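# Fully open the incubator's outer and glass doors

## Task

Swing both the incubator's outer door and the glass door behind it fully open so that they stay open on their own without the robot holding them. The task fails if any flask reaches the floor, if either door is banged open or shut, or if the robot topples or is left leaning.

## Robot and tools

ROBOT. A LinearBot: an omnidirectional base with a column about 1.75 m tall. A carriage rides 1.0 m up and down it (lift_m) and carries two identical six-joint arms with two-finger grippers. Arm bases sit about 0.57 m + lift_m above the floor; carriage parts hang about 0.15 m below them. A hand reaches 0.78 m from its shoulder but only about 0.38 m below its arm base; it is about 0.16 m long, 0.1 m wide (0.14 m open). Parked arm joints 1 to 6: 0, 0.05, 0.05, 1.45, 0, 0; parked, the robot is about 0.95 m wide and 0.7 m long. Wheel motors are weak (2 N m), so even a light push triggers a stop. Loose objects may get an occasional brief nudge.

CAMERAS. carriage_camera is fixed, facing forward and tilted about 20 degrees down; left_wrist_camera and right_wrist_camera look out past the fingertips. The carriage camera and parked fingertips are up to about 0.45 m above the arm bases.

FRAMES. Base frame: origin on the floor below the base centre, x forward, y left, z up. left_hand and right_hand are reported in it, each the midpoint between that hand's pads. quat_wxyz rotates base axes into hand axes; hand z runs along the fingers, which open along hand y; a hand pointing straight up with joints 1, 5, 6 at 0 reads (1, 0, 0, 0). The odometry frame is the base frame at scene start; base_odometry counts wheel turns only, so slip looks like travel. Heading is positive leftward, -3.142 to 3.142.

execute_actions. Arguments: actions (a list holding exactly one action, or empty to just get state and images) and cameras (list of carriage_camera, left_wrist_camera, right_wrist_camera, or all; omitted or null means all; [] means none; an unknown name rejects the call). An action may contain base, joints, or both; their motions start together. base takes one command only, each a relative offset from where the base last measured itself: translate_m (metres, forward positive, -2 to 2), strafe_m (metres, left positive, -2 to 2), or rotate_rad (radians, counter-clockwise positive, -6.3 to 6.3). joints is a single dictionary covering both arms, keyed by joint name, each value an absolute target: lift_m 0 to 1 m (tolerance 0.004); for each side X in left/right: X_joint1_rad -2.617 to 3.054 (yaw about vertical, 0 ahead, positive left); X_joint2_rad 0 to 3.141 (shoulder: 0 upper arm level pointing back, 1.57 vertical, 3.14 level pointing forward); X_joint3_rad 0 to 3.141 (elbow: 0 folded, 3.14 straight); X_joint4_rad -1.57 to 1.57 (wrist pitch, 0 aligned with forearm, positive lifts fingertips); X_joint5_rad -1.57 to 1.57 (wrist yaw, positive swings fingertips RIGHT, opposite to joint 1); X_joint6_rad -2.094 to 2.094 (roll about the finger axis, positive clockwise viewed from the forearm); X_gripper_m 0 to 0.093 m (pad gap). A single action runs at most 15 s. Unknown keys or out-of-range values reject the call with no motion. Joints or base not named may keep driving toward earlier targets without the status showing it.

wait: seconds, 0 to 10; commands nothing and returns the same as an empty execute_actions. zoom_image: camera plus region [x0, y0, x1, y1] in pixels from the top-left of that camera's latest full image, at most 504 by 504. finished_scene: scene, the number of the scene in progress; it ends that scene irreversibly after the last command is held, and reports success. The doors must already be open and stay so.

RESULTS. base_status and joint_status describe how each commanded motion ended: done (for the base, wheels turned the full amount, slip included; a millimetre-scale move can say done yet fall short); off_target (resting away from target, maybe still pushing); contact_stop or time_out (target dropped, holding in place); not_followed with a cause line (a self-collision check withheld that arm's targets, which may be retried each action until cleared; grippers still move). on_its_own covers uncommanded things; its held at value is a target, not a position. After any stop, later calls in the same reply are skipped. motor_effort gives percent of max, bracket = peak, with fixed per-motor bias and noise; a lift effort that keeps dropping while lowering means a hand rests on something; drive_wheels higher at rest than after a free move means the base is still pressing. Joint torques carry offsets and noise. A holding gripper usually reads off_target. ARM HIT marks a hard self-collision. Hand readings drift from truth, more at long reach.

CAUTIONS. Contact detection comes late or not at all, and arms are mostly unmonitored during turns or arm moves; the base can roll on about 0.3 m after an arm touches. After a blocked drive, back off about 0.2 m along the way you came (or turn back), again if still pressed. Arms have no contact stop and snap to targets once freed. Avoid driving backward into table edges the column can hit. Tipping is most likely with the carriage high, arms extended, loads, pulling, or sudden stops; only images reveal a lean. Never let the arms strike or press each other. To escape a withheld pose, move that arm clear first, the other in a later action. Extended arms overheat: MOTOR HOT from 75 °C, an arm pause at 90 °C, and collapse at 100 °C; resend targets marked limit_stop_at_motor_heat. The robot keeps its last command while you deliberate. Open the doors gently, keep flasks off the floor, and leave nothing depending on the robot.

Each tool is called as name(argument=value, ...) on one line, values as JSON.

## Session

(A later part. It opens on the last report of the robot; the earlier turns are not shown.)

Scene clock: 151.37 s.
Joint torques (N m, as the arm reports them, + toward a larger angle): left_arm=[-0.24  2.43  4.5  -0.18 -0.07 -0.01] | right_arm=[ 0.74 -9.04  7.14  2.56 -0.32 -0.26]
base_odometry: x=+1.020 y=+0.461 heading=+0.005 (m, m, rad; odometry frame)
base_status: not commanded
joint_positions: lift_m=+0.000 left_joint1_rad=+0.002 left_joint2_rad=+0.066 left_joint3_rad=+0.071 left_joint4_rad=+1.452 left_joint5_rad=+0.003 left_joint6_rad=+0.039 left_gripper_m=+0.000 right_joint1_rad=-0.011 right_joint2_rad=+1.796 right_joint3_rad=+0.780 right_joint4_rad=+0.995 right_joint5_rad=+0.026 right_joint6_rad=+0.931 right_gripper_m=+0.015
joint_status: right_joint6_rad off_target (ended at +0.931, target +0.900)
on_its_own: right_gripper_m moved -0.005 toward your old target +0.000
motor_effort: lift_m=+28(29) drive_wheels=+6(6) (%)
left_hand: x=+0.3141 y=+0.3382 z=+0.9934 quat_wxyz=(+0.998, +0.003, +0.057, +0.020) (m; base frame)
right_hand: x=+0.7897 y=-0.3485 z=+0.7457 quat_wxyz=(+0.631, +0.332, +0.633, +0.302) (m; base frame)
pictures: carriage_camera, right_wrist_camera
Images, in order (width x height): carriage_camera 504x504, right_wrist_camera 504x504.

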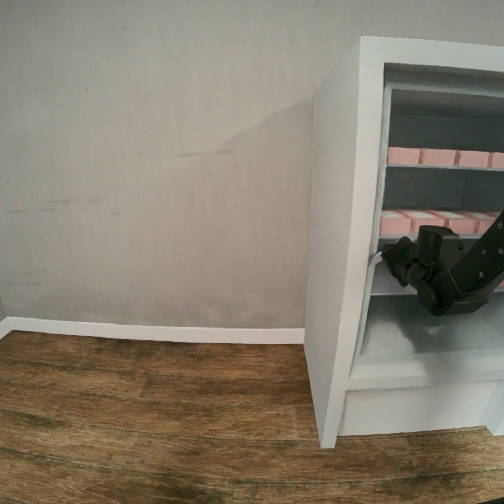

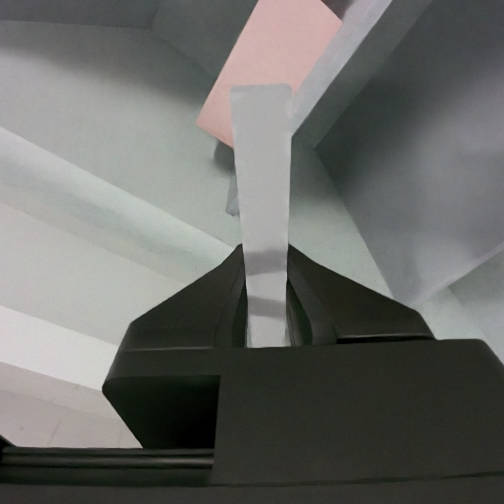

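execute_actions(actions=[{"joints":{"right_joint6_rad":0.03}}], cameras=[])

execute_actions(actions=[{"base":{"translate_m":-0.12}}], cameras=["carriage_camera","right_wrist_camera"])

execute_actions(actions=[{"base":{"translate_m":-0.14},"joints":{"right_joint1_rad":-0.2,"right_joint5_rad":-0.3}}], cameras=["carriage_camera","right_wrist_camera"])

Scene clock: 154.70 s.
Joint torques (N m, as the arm reports them, + toward a larger angle): left_arm=[-0.24  2.43  4.48 -0.19 -0.06 -0.02] | right_arm=[ 0.97 -9.08  7.14  2.73 -0.63 -0.22]
base_odometry: x=+1.020 y=+0.461 heading=+0.005 (m, m, rad; odometry frame)
base_status: not commanded
joint_positions: lift_m=+0.000 left_joint1_rad=+0.002 left_joint2_rad=+0.066 left_joint3_rad=+0.071 left_joint4_rad=+1.452 left_joint5_rad=+0.003 left_joint6_rad=+0.039 left_gripper_m=+0.000 right_joint1_rad=-0.014 right_joint2_rad=+1.796 right_joint3_rad=+0.780 right_joint4_rad=+0.980 right_joint5_rad=+0.055 right_joint6_rad=+0.061 right_gripper_m=+0.015
joint_status: right_joint6_rad off_target (ended at +0.061, target +0.030)
motor_effort: lift_m=+28(29) drive_wheels=+6(6) (%)
left_hand: x=+0.3141 y=+0.3382 z=+0.9934 quat_wxyz=(+0.998, +0.003, +0.057, +0.020) (m; base frame)
right_hand: x=+0.7892 y=-0.3552 z=+0.7421 quat_wxyz=(+0.694, +0.046, +0.718, -0.003) (m; base frame)
pictures: none
No camera images: the call's "cameras" was empty. Leave "cameras" out to get every camera's image.

Scene clock: 156.47 s.
Joint torques (N m, as the arm reports them, + toward a larger angle): left_arm=[-0.24  2.4   4.43 -0.2  -0.06 -0.01] | right_arm=[ 2.23 -9.11  7.13  2.75 -0.26 -0.08]
base_odometry: x=+0.900 y=+0.461 heading=+0.005 (m, m, rad; odometry frame)
base_status: done
joint_positions: lift_m=+0.000 left_joint1_rad=+0.002 left_joint2_rad=+0.066 left_joint3_rad=+0.071 left_joint4_rad=+1.451 left_joint5_rad=+0.003 left_joint6_rad=+0.039 left_gripper_m=+0.000 right_joint1_rad=-0.032 right_joint2_rad=+1.796 right_joint3_rad=+0.780 right_joint4_rad=+0.978 right_joint5_rad=+0.021 right_joint6_rad=+0.047 right_gripper_m=+0.016
joint_status: not commanded
motor_effort: lift_m=+28(27) drive_wheels=+1(29) (%)
left_hand: x=+0.3143 y=+0.3382 z=+0.9934 quat_wxyz=(+0.998, +0.003, +0.057, +0.020) (m; base frame)
right_hand: x=+0.7893 y=-0.3585 z=+0.7415 quat_wxyz=(+0.693, +0.036, +0.720, -0.002) (m; base frame)
pictures: carriage_camera, right_wrist_camera
Images, in order (width x height): carriage_camera 504x504, right_wrist_camera 504x504.

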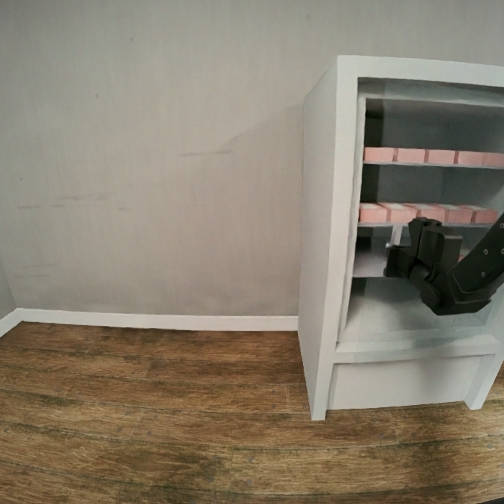

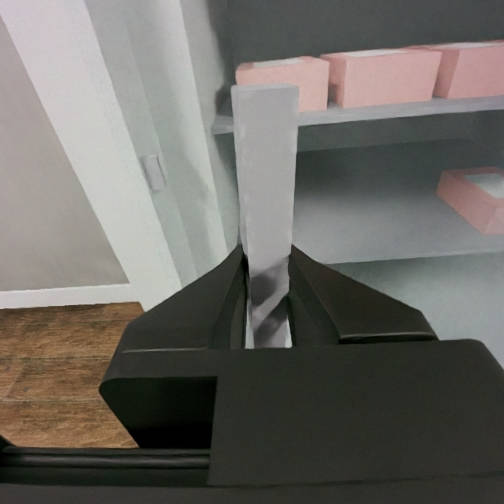

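Scene clock: 158.37 s.
Joint torques (N m, as the arm reports them, + toward a larger angle): left_arm=[-0.25  2.41  4.48 -0.17 -0.06 -0.02] | right_arm=[ 2.54 -9.07  7.14  2.73 -0.27  0.01]
base_odometry: x=+0.760 y=+0.460 heading=+0.005 (m, m, rad; odometry frame)
base_status: done
joint_positions: lift_m=+0.000 left_joint1_rad=+0.002 left_joint2_rad=+0.066 left_joint3_rad=+0.071 left_joint4_rad=+1.450 left_joint5_rad=+0.003 left_joint6_rad=+0.039 left_gripper_m=+0.000 right_joint1_rad=-0.237 right_joint2_rad=+1.796 right_joint3_rad=+0.780 right_joint4_rad=+0.976 right_joint5_rad=-0.279 right_joint6_rad=+0.038 right_gripper_m=+0.019
joint_status: right_joint1_rad off_target (ended at -0.237, target -0.200); right_joint5_rad off_target (ended at -0.280, target -0.300)
motor_effort: lift_m=+29(27) drive_wheels=+2(25) (%)
left_hand: x=+0.3145 y=+0.3382 z=+0.9934 quat_wxyz=(+0.998, +0.003, +0.058, +0.020) (m; base frame)
right_hand: x=+0.7802 y=-0.4096 z=+0.7415 quat_wxyz=(+0.693, +0.003, +0.721, +0.032) (m; base frame)
pictures: carriage_camera, right_wrist_camera
Images, in order (width x height): carriage_camera 504x504, right_wrist_camera 504x504.

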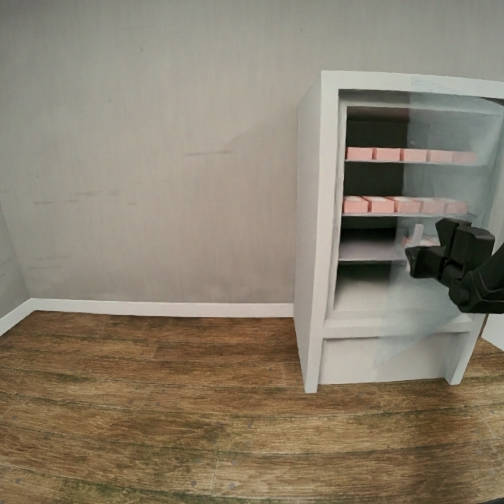

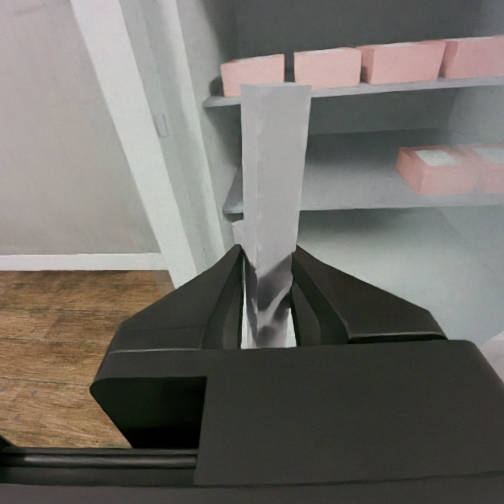

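execute_actions(actions=[{"base":{"translate_m":-0.1},"joints":{"right_joint1_rad":-0.5,"right_joint5_rad":-0.75}}], cameras=["carriage_camera"])

execute_actions(actions=[{"joints":{"right_gripper_m":0.06}}], cameras=[])

execute_actions(actions=[{"base":{"translate_m":-0.1}}], cameras=[])

execute_actions(actions=[{"base":{"rotate_rad":-1.575},"joints":{"right_joint1_rad":0.3,"right_joint5_rad":0,"right_joint2_rad":0.05,"right_joint3_rad":0.05,"right_joint4_rad":1.45}}], cameras=[])

execute_actions(actions=[{"base":{"translate_m":-0.5},"joints":{"right_joint1_rad":0}}], cameras=[])

execute_actions(actions=[{"base":{"strafe_m":0.66},"joints":{"left_joint2_rad":1.0,"left_joint3_rad":1.0,"left_joint4_rad":0}}], cameras=["carriage_camera","left_wrist_camera"])

Scene clock: 165.47 s.
Joint torques (N m, as the arm reports them, + toward a larger angle): left_arm=[-0.26  2.46  4.57 -0.19 -0.06 -0.01] | right_arm=[  2.66 -10.23   5.9    2.67  -1.73  -0.09]
base_odometry: x=+0.661 y=+0.460 heading=+0.005 (m, m, rad; odometry frame)
base_status: done
joint_positions: lift_m=+0.000 left_joint1_rad=+0.002 left_joint2_rad=+0.066 left_joint3_rad=+0.071 left_joint4_rad=+1.452 left_joint5_rad=+0.003 left_joint6_rad=+0.039 left_gripper_m=+0.000 right_joint1_rad=-0.540 right_joint2_rad=+1.811 right_joint3_rad=+0.794 right_joint4_rad=+0.973 right_joint5_rad=-0.596 right_joint6_rad=+0.048 right_gripper_m=+0.019
joint_status: right_joint1_rad off_target (ended at -0.540, target -0.500); right_joint5_rad off_target (ended at -0.596, target -0.750)
motor_effort: lift_m=+28(28) drive_wheels=+5(29) (%)
left_hand: x=+0.3141 y=+0.3383 z=+0.9935 quat_wxyz=(+0.998, +0.002, +0.057, +0.020) (m; base frame)
right_hand: x=+0.7451 y=-0.5018 z=+0.7404 quat_wxyz=(+0.692, +0.006, +0.720, +0.045) (m; base frame)
pictures: carriage_camera
Images, in order (width x height): carriage_camera 504x504.

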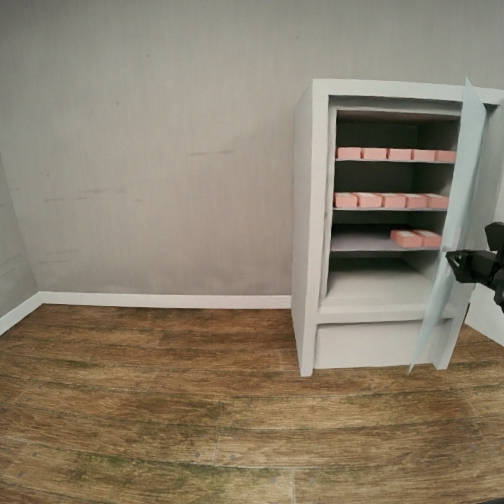

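Scene clock: 166.30 s.
Joint torques (N m, as the arm reports them, + toward a larger angle): left_arm=[-0.25  2.4   4.5  -0.15 -0.06 -0.01] | right_arm=[  0.22 -10.15   5.81   2.27  -0.15   0.01]
base_odometry: x=+0.660 y=+0.460 heading=+0.005 (m, m, rad; odometry frame)
base_status: not commanded
joint_positions: lift_m=+0.000 left_joint1_rad=+0.002 left_joint2_rad=+0.066 left_joint3_rad=+0.071 left_joint4_rad=+1.451 left_joint5_rad=+0.003 left_joint6_rad=+0.039 left_gripper_m=+0.000 right_joint1_rad=-0.503 right_joint2_rad=+1.811 right_joint3_rad=+0.794 right_joint4_rad=+1.004 right_joint5_rad=-0.740 right_joint6_rad=+0.039 right_gripper_m=+0.060
joint_status: all done
on_its_own: right_joint1_rad moved +0.037 to your old target -0.500; right_joint5_rad moved -0.144 to your old target -0.750
motor_effort: lift_m=+28(27) drive_wheels=+1(5) (%)
left_hand: x=+0.3143 y=+0.3383 z=+0.9934 quat_wxyz=(+0.998, +0.002, +0.057, +0.020) (m; base frame)
right_hand: x=+0.7470 y=-0.4604 z=+0.7473 quat_wxyz=(+0.696, -0.067, +0.707, +0.100) (m; base frame)
pictures: none
No camera images: the call's "cameras" was empty. Leave "cameras" out to get every camera's image.

Scene clock: 167.93 s.
Joint torques (N m, as the arm reports them, + toward a larger angle): left_arm=[-0.24  2.46  4.47 -0.1  -0.06 -0.01] | right_arm=[  0.09 -10.1    5.84   2.24  -0.13   0.01]
base_odometry: x=+0.560 y=+0.459 heading=+0.005 (m, m, rad; odometry frame)
base_status: done
joint_positions: lift_m=+0.000 left_joint1_rad=+0.002 left_joint2_rad=+0.066 left_joint3_rad=+0.071 left_joint4_rad=+1.451 left_joint5_rad=+0.003 left_joint6_rad=+0.039 left_gripper_m=+0.000 right_joint1_rad=-0.502 right_joint2_rad=+1.811 right_joint3_rad=+0.794 right_joint4_rad=+1.008 right_joint5_rad=-0.743 right_joint6_rad=+0.038 right_gripper_m=+0.060
joint_status: not commanded
motor_effort: lift_m=+28(28) drive_wheels=-4(22) (%)
left_hand: x=+0.3144 y=+0.3383 z=+0.9934 quat_wxyz=(+0.998, +0.002, +0.057, +0.020) (m; base frame)
right_hand: x=+0.7469 y=-0.4598 z=+0.7481 quat_wxyz=(+0.697, -0.069, +0.706, +0.100) (m; base frame)
pictures: none
No camera images: the call's "cameras" was empty. Leave "cameras" out to get every camera's image.

Scene clock: 171.03 s.
Joint torques (N m, as the arm reports them, + toward a larger angle): left_arm=[-0.27  2.39  4.41 -0.14 -0.06 -0.01] | right_arm=[ 0.3   3.61  4.53 -0.28 -0.01  0.02]
base_odometry: x=+0.560 y=+0.459 heading=-1.568 (m, m, rad; odometry frame)
base_status: done
joint_positions: lift_m=+0.000 left_joint1_rad=+0.002 left_joint2_rad=+0.066 left_joint3_rad=+0.071 left_joint4_rad=+1.449 left_joint5_rad=+0.003 left_joint6_rad=+0.039 left_gripper_m=+0.000 right_joint1_rad=+0.296 right_joint2_rad=+0.062 right_joint3_rad=+0.072 right_joint4_rad=+1.452 right_joint5_rad=-0.005 right_joint6_rad=+0.038 right_gripper_m=+0.060
joint_status: all done
motor_effort: lift_m=+27(29) drive_wheels=+10(27) (%)
left_hand: x=+0.3149 y=+0.3383 z=+0.9933 quat_wxyz=(+0.998, +0.002, +0.058, +0.020) (m; base frame)
right_hand: x=+0.3113 y=-0.3298 z=+0.9936 quat_wxyz=(+0.985, -0.009, +0.054, +0.166) (m; base frame)
pictures: none
No camera images: the call's "cameras" was empty. Leave "cameras" out to get every camera's image.

Scene clock: 174.23 s.
Joint torques (N m, as the arm reports them, + toward a larger angle): left_arm=[-0.21  2.4   4.6  -0.15 -0.06 -0.01] | right_arm=[-0.29  3.58  4.56 -0.22  0.    0.02]
base_odometry: x=+0.560 y=+0.959 heading=-1.569 (m, m, rad; odometry frame)
base_status: done
joint_positions: lift_m=+0.000 left_joint1_rad=+0.002 left_joint2_rad=+0.066 left_joint3_rad=+0.071 left_joint4_rad=+1.449 left_joint5_rad=+0.003 left_joint6_rad=+0.039 left_gripper_m=+0.000 right_joint1_rad=+0.004 right_joint2_rad=+0.062 right_joint3_rad=+0.072 right_joint4_rad=+1.449 right_joint5_rad=-0.005 right_joint6_rad=+0.038 right_gripper_m=+0.060
joint_status: all done
motor_effort: lift_m=+28(28) drive_wheels=-8(27) (%)
left_hand: x=+0.3148 y=+0.3383 z=+0.9934 quat_wxyz=(+0.998, +0.002, +0.058, +0.020) (m; base frame)
right_hand: x=+0.3133 y=-0.3378 z=+0.9935 quat_wxyz=(+0.998, -0.001, +0.056, +0.021) (m; base frame)
pictures: none
No camera images: the call's "cameras" was empty. Leave "cameras" out to get every camera's image.

Scene clock: 177.87 s.
Joint torques (N m, as the arm reports them, + toward a larger angle): left_arm=[-0.24 -1.66 10.59  2.02 -0.05 -0.01] | right_arm=[-0.31  3.62  4.65 -0.25 -0.01  0.01]
base_odometry: x=+1.220 y=+0.961 heading=-1.569 (m, m, rad; odometry frame)
base_status: done
joint_positions: lift_m=+0.000 left_joint1_rad=+0.002 left_joint2_rad=+0.989 left_joint3_rad=+0.977 left_joint4_rad=+0.009 left_joint5_rad=+0.003 left_joint6_rad=+0.039 left_gripper_m=+0.000 right_joint1_rad=+0.004 right_joint2_rad=+0.062 right_joint3_rad=+0.072 right_joint4_rad=+1.451 right_joint5_rad=-0.004 right_joint6_rad=+0.038 right_gripper_m=+0.060
joint_status: all done
motor_effort: lift_m=+28(27) drive_wheels=-4(20) (%)
left_hand: x=+0.6514 y=+0.3389 z=+0.9471 quat_wxyz=(+0.706, +0.014, +0.708, +0.013) (m; base frame)
right_hand: x=+0.3130 y=-0.3378 z=+0.9936 quat_wxyz=(+0.998, -0.001, +0.055, +0.021) (m; base frame)
pictures: carriage_camera, left_wrist_camera
Images, in order (width x height): carriage_camera 504x504, left_wrist_camera 504x504.

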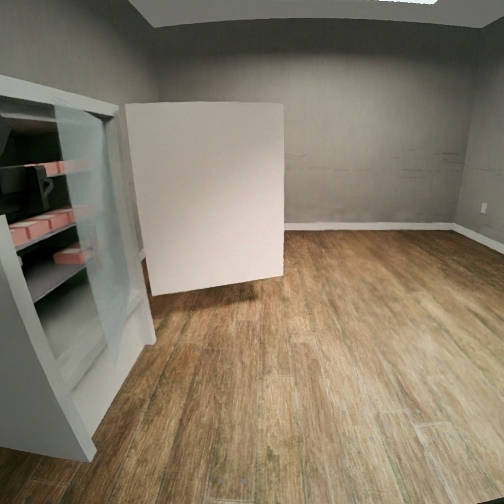

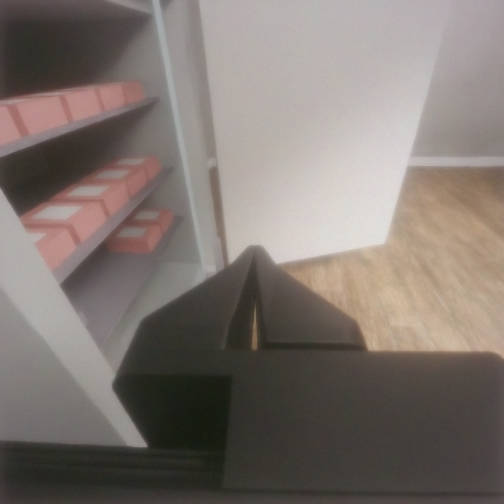

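execute_actions(actions=[{"joints":{"left_joint1_rad":0.3,"left_joint5_rad":0.3}}], cameras=["carriage_camera","left_wrist_camera"])

Scene clock: 180.30 s.
Joint torques (N m, as the arm reports them, + toward a larger angle): left_arm=[ 0.32 -1.61 10.49  2.01  0.04 -0.01] | right_arm=[-0.27  3.6   4.61 -0.25 -0.01  0.02]
base_odometry: x=+1.220 y=+0.961 heading=-1.569 (m, m, rad; odometry frame)
base_status: not commanded
joint_positions: lift_m=+0.000 left_joint1_rad=+0.296 left_joint2_rad=+0.989 left_joint3_rad=+0.977 left_joint4_rad=+0.009 left_joint5_rad=+0.291 left_joint6_rad=+0.039 left_gripper_m=+0.000 right_joint1_rad=+0.004 right_joint2_rad=+0.062 right_joint3_rad=+0.072 right_joint4_rad=+1.451 right_joint5_rad=-0.004 right_joint6_rad=+0.038 right_gripper_m=+0.060
joint_status: all done
motor_effort: lift_m=+28(29) drive_wheels=-4(4) (%)
left_hand: x=+0.6430 y=+0.3961 z=+0.9472 quat_wxyz=(+0.706, +0.012, +0.708, +0.015) (m; base frame)
right_hand: x=+0.3130 y=-0.3378 z=+0.9936 quat_wxyz=(+0.998, -0.001, +0.055, +0.021) (m; base frame)
pictures: carriage_camera, left_wrist_camera
Images, in order (width x height): carriage_camera 504x504, left_wrist_camera 504x504.

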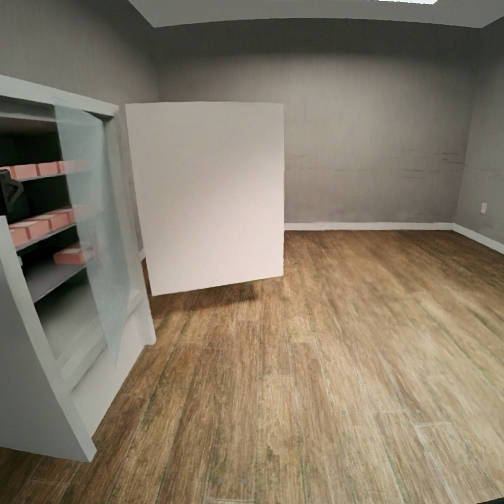

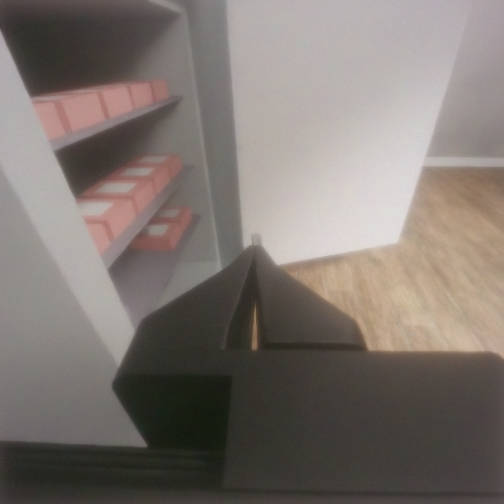

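execute_actions(actions=[{"base":{"strafe_m":0.07}}], cameras=[])

execute_actions(actions=[{"base":{"translate_m":0.27}}], cameras=["carriage_camera","left_wrist_camera"])

Scene clock: 183.43 s.
Joint torques (N m, as the arm reports them, + toward a larger angle): left_arm=[ 0.28 -1.66 10.69  1.99 -0.01 -0.01] | right_arm=[-0.31  3.6   4.57 -0.26 -0.01  0.02]
base_odometry: x=+1.290 y=+0.961 heading=-1.569 (m, m, rad; odometry frame)
base_status: done
joint_positions: lift_m=+0.000 left_joint1_rad=+0.296 left_joint2_rad=+0.989 left_joint3_rad=+0.977 left_joint4_rad=+0.007 left_joint5_rad=+0.293 left_joint6_rad=+0.039 left_gripper_m=+0.000 right_joint1_rad=+0.004 right_joint2_rad=+0.062 right_joint3_rad=+0.072 right_joint4_rad=+1.451 right_joint5_rad=-0.004 right_joint6_rad=+0.038 right_gripper_m=+0.060
joint_status: not commanded
motor_effort: lift_m=+27(27) drive_wheels=-4(21) (%)
left_hand: x=+0.6430 y=+0.3958 z=+0.9469 quat_wxyz=(+0.705, +0.013, +0.709, +0.014) (m; base frame)
right_hand: x=+0.3130 y=-0.3378 z=+0.9936 quat_wxyz=(+0.998, -0.001, +0.055, +0.021) (m; base frame)
pictures: none
No camera images: the call's "cameras" was empty. Leave "cameras" out to get every camera's image.

Scene clock: 185.90 s.
Joint torques (N m, as the arm reports them, + toward a larger angle): left_arm=[ 0.27 -1.55 10.35  1.95  0.02 -0.02] | right_arm=[-0.28  3.62  4.54 -0.24 -0.01  0.02]
base_odometry: x=+1.291 y=+0.691 heading=-1.568 (m, m, rad; odometry frame)
base_status: done
joint_positions: lift_m=+0.000 left_joint1_rad=+0.296 left_joint2_rad=+0.989 left_joint3_rad=+0.977 left_joint4_rad=+0.006 left_joint5_rad=+0.293 left_joint6_rad=+0.039 left_gripper_m=+0.000 right_joint1_rad=+0.004 right_joint2_rad=+0.062 right_joint3_rad=+0.072 right_joint4_rad=+1.451 right_joint5_rad=-0.004 right_joint6_rad=+0.038 right_gripper_m=+0.060
joint_status: not commanded
motor_effort: lift_m=+28(28) drive_wheels=-7(21) (%)
left_hand: x=+0.6429 y=+0.3959 z=+0.9466 quat_wxyz=(+0.705, +0.012, +0.709, +0.014) (m; base frame)
right_hand: x=+0.3130 y=-0.3378 z=+0.9936 quat_wxyz=(+0.998, -0.001, +0.055, +0.021) (m; base frame)
pictures: carriage_camera, left_wrist_camera
Images, in order (width x height): carriage_camera 504x504, left_wrist_camera 504x504.

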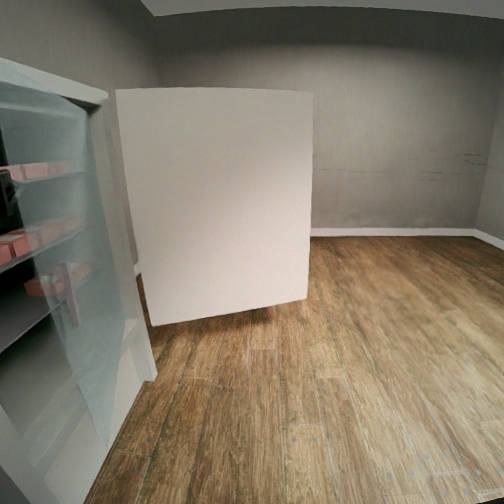

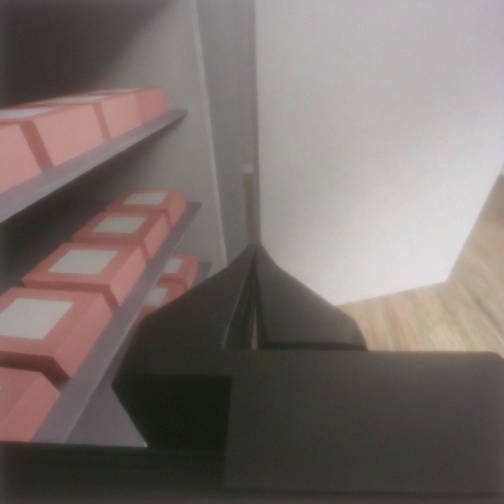

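Tip is inside. Extend the arm, then sweep.

execute_actions(actions=[{"joints":{"left_joint2_rad":1.4,"left_joint3_rad":1.4,"left_joint1_rad":0.2}}], cameras=[])

execute_actions(actions=[{"base":{"strafe_m":-0.15},"joints":{"left_joint1_rad":0.1}}], cameras=["carriage_camera"])

execute_actions(actions=[{"base":{"translate_m":0.15}}], cameras=["carriage_camera"])

Scene clock: 189.70 s.
Joint torques (N m, as the arm reports them, + toward a larger angle): left_arm=[-0.38 -5.06 10.74  2.01  0.03  0.  ] | right_arm=[-0.28  3.66  4.59 -0.26 -0.01  0.02]
base_odometry: x=+1.291 y=+0.691 heading=-1.568 (m, m, rad; odometry frame)
base_status: not commanded
joint_positions: lift_m=+0.000 left_joint1_rad=+0.203 left_joint2_rad=+1.390 left_joint3_rad=+1.376 left_joint4_rad=+0.006 left_joint5_rad=+0.294 left_joint6_rad=+0.039 left_gripper_m=+0.001 right_joint1_rad=+0.004 right_joint2_rad=+0.062 right_joint3_rad=+0.072 right_joint4_rad=+1.451 right_joint5_rad=-0.004 right_joint6_rad=+0.038 right_gripper_m=+0.060
joint_status: all done
motor_effort: lift_m=+28(27) drive_wheels=-6(7) (%)
left_hand: x=+0.7425 y=+0.3821 z=+0.9848 quat_wxyz=(+0.704, +0.045, +0.708, -0.019) (m; base frame)
right_hand: x=+0.3130 y=-0.3379 z=+0.9936 quat_wxyz=(+0.998, -0.001, +0.055, +0.021) (m; base frame)
pictures: none
No camera images: the call's "cameras" was empty. Leave "cameras" out to get every camera's image.

Scene clock: 191.63 s.
Joint torques (N m, as the arm reports them, + toward a larger angle): left_arm=[-0.24 -5.   10.65  2.01  0.02 -0.01] | right_arm=[-0.26  3.59  4.56 -0.23  0.    0.02]
base_odometry: x=+1.141 y=+0.690 heading=-1.568 (m, m, rad; odometry frame)
base_status: done
joint_positions: lift_m=+0.000 left_joint1_rad=+0.101 left_joint2_rad=+1.390 left_joint3_rad=+1.376 left_joint4_rad=+0.006 left_joint5_rad=+0.293 left_joint6_rad=+0.039 left_gripper_m=+0.001 right_joint1_rad=+0.004 right_joint2_rad=+0.062 right_joint3_rad=+0.072 right_joint4_rad=+1.450 right_joint5_rad=-0.004 right_joint6_rad=+0.038 right_gripper_m=+0.060
joint_status: all done
motor_effort: lift_m=+28(28) drive_wheels=-3(22) (%)
left_hand: x=+0.7445 y=+0.3352 z=+0.9848 quat_wxyz=(+0.702, +0.081, +0.705, -0.055) (m; base frame)
right_hand: x=+0.3132 y=-0.3379 z=+0.9936 quat_wxyz=(+0.998, -0.001, +0.056, +0.021) (m; base frame)
pictures: carriage_camera
Images, in order (width x height): carriage_camera 504x504.

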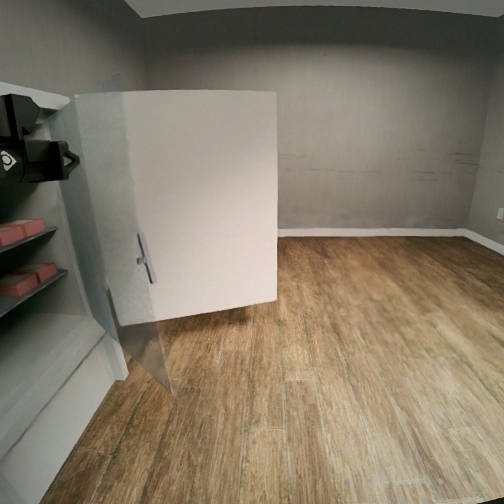

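Scene clock: 193.57 s.
Joint torques (N m, as the arm reports them, + toward a larger angle): left_arm=[-0.13 -5.15 10.74  2.    0.02 -0.01] | right_arm=[-0.3   3.59  4.58 -0.2  -0.01  0.02]
base_odometry: x=+1.141 y=+0.540 heading=-1.569 (m, m, rad; odometry frame)
base_status: done
joint_positions: lift_m=+0.000 left_joint1_rad=+0.101 left_joint2_rad=+1.390 left_joint3_rad=+1.376 left_joint4_rad=+0.006 left_joint5_rad=+0.293 left_joint6_rad=+0.039 left_gripper_m=+0.001 right_joint1_rad=+0.004 right_joint2_rad=+0.062 right_joint3_rad=+0.072 right_joint4_rad=+1.450 right_joint5_rad=-0.004 right_joint6_rad=+0.038 right_gripper_m=+0.060
joint_status: not commanded
motor_effort: lift_m=+28(28) drive_wheels=-6(20) (%)
left_hand: x=+0.7445 y=+0.3351 z=+0.9848 quat_wxyz=(+0.702, +0.081, +0.705, -0.055) (m; base frame)
right_hand: x=+0.3132 y=-0.3379 z=+0.9936 quat_wxyz=(+0.998, -0.001, +0.056, +0.021) (m; base frame)
pictures: carriage_camera
Images, in order (width x height): carriage_camera 504x504.

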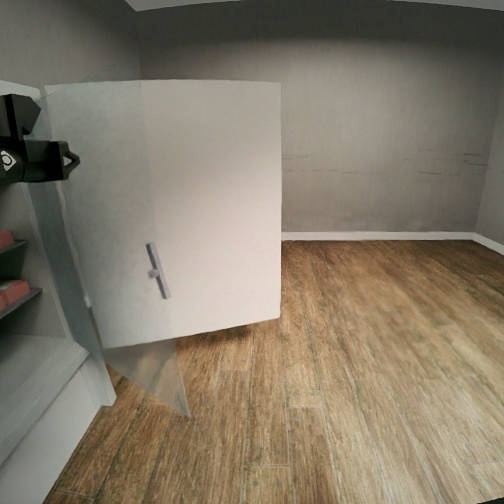

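execute_actions(actions=[{"base":{"translate_m":0.1}}], cameras=[])

execute_actions(actions=[{"base":{"translate_m":0.08}}], cameras=["carriage_camera"])

execute_actions(actions=[{"base":{"translate_m":0.06}}], cameras=["carriage_camera"])

Scene clock: 197.33 s.
Joint torques (N m, as the arm reports them, + toward a larger angle): left_arm=[-0.45 -4.95 10.68  2.08  0.02 -0.01] | right_arm=[-0.29  3.48  4.4  -0.25 -0.01  0.02]
base_odometry: x=+1.141 y=+0.440 heading=-1.569 (m, m, rad; odometry frame)
base_status: done
joint_positions: lift_m=+0.000 left_joint1_rad=+0.103 left_joint2_rad=+1.390 left_joint3_rad=+1.376 left_joint4_rad=+0.004 left_joint5_rad=+0.294 left_joint6_rad=+0.039 left_gripper_m=+0.001 right_joint1_rad=+0.004 right_joint2_rad=+0.062 right_joint3_rad=+0.072 right_joint4_rad=+1.451 right_joint5_rad=-0.004 right_joint6_rad=+0.038 right_gripper_m=+0.060
joint_status: not commanded
motor_effort: lift_m=+28(29) drive_wheels=-6(25) (%)
left_hand: x=+0.7445 y=+0.3362 z=+0.9842 quat_wxyz=(+0.701, +0.080, +0.706, -0.055) (m; base frame)
right_hand: x=+0.3130 y=-0.3379 z=+0.9936 quat_wxyz=(+0.998, -0.001, +0.055, +0.021) (m; base frame)
pictures: none
No camera images: the call's "cameras" was empty. Leave "cameras" out to get every camera's image.

Scene clock: 198.83 s.
Joint torques (N m, as the arm reports them, + toward a larger angle): left_arm=[-0.34 -4.94 10.66  2.03  0.    0.  ] | right_arm=[-0.29  3.61  4.54 -0.24 -0.01  0.02]
base_odometry: x=+1.141 y=+0.360 heading=-1.570 (m, m, rad; odometry frame)
base_status: done
joint_positions: lift_m=+0.000 left_joint1_rad=+0.103 left_joint2_rad=+1.390 left_joint3_rad=+1.376 left_joint4_rad=+0.003 left_joint5_rad=+0.296 left_joint6_rad=+0.039 left_gripper_m=+0.001 right_joint1_rad=+0.004 right_joint2_rad=+0.062 right_joint3_rad=+0.072 right_joint4_rad=+1.451 right_joint5_rad=-0.004 right_joint6_rad=+0.038 right_gripper_m=+0.060
joint_status: not commanded
motor_effort: lift_m=+27(28) drive_wheels=-6(23) (%)
left_hand: x=+0.7445 y=+0.3360 z=+0.9841 quat_wxyz=(+0.701, +0.081, +0.706, -0.055) (m; base frame)
right_hand: x=+0.3129 y=-0.3379 z=+0.9936 quat_wxyz=(+0.998, -0.001, +0.055, +0.021) (m; base frame)
pictures: carriage_camera
Images, in order (width x height): carriage_camera 504x504.

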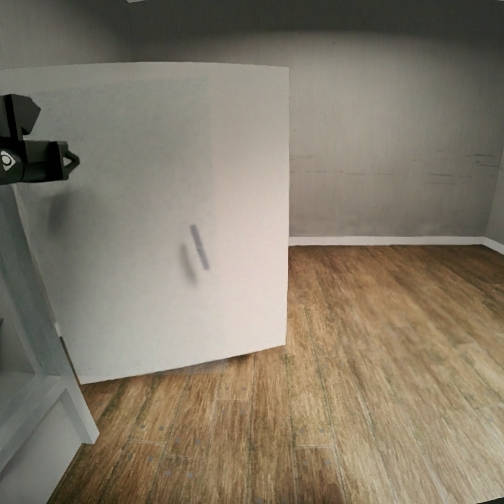

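Scene clock: 200.10 s.
Joint torques (N m, as the arm reports them, + toward a larger angle): left_arm=[-0.29 -4.36 10.01  2.12 -0.1  -0.02] | right_arm=[-0.28  3.56  4.52 -0.21 -0.02  0.02]
base_odometry: x=+1.140 y=+0.300 heading=-1.571 (m, m, rad; odometry frame)
base_status: done
joint_positions: lift_m=+0.000 left_joint1_rad=+0.103 left_joint2_rad=+1.383 left_joint3_rad=+1.384 left_joint4_rad=-0.006 left_joint5_rad=+0.303 left_joint6_rad=+0.039 left_gripper_m=+0.000 right_joint1_rad=+0.004 right_joint2_rad=+0.062 right_joint3_rad=+0.072 right_joint4_rad=+1.449 right_joint5_rad=-0.004 right_joint6_rad=+0.038 right_gripper_m=+0.060
joint_status: not commanded
motor_effort: lift_m=+28(27) drive_wheels=+6(25) (%)
left_hand: x=+0.7415 y=+0.3343 z=+0.9888 quat_wxyz=(+0.703, +0.084, +0.704, -0.057) (m; base frame)
right_hand: x=+0.3133 y=-0.3380 z=+0.9935 quat_wxyz=(+0.998, -0.001, +0.056, +0.021) (m; base frame)
pictures: carriage_camera
Images, in order (width x height): carriage_camera 504x504.

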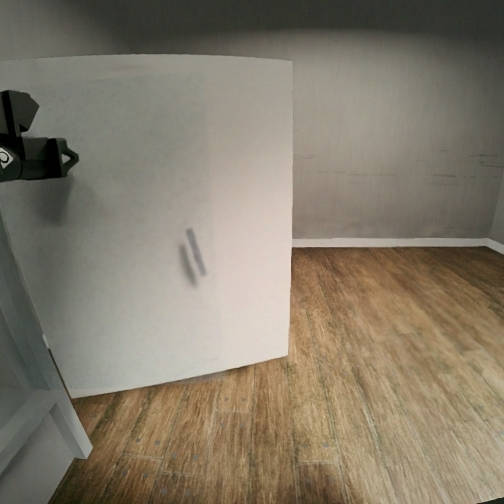

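execute_actions(actions=[{"base":{"translate_m":0.025}}], cameras=[])

execute_actions(actions=[{"base":{"translate_m":-0.1}}], cameras=["carriage_camera"])

finished_scene(scene=1)

Scene clock: 203.00 s.
Joint torques (N m, as the arm reports them, + toward a larger angle): left_arm=[-0.42  0.43  9.86  2.89 -0.47 -0.02] | right_arm=[-0.3   3.61  4.55 -0.22 -0.02  0.02]
base_odometry: x=+1.140 y=+0.276 heading=-1.571 (m, m, rad; odometry frame)
base_status: done
joint_positions: lift_m=+0.000 left_joint1_rad=+0.104 left_joint2_rad=+1.322 left_joint3_rad=+1.384 left_joint4_rad=-0.091 left_joint5_rad=+0.350 left_joint6_rad=+0.039 left_gripper_m=+0.000 right_joint1_rad=+0.004 right_joint2_rad=+0.062 right_joint3_rad=+0.072 right_joint4_rad=+1.451 right_joint5_rad=-0.004 right_joint6_rad=+0.038 right_gripper_m=+0.060
joint_status: not commanded
motor_effort: lift_m=+28(27) drive_wheels=+13(32) (%)
left_hand: x=+0.7197 y=+0.3248 z=+0.9947 quat_wxyz=(+0.693, +0.098, +0.710, -0.076) (m; base frame)
right_hand: x=+0.3130 y=-0.3380 z=+0.9936 quat_wxyz=(+0.998, -0.001, +0.055, +0.021) (m; base frame)
pictures: none
No camera images: the call's "cameras" was empty. Leave "cameras" out to get every camera's image.

Scene clock: 204.57 s.
Joint torques (N m, as the arm reports them, + toward a larger angle): left_arm=[-0.4  -4.71 10.04  2.09 -0.12 -0.01] | right_arm=[-0.28  3.59  4.5  -0.24 -0.02  0.02]
base_odometry: x=+1.140 y=+0.375 heading=-1.571 (m, m, rad; odometry frame)
base_status: done
joint_positions: lift_m=+0.000 left_joint1_rad=+0.104 left_joint2_rad=+1.388 left_joint3_rad=+1.384 left_joint4_rad=-0.002 left_joint5_rad=+0.308 left_joint6_rad=+0.039 left_gripper_m=+0.000 right_joint1_rad=+0.004 right_joint2_rad=+0.062 right_joint3_rad=+0.072 right_joint4_rad=+1.450 right_joint5_rad=-0.004 right_joint6_rad=+0.038 right_gripper_m=+0.060
joint_status: not commanded
motor_effort: lift_m=+28(28) drive_wheels=-5(19) (%)
left_hand: x=+0.7430 y=+0.3342 z=+0.9874 quat_wxyz=(+0.702, +0.085, +0.704, -0.059) (m; base frame)
right_hand: x=+0.3132 y=-0.3380 z=+0.9936 quat_wxyz=(+0.998, -0.001, +0.056, +0.021) (m; base frame)
pictures: carriage_camera
Images, in order (width x height): carriage_camera 504x504.

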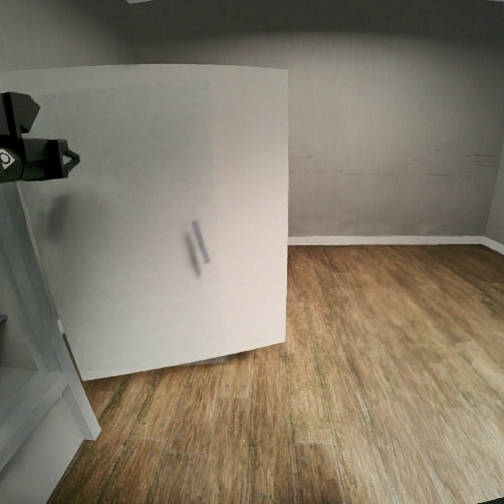

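The scene is finished: the task was done.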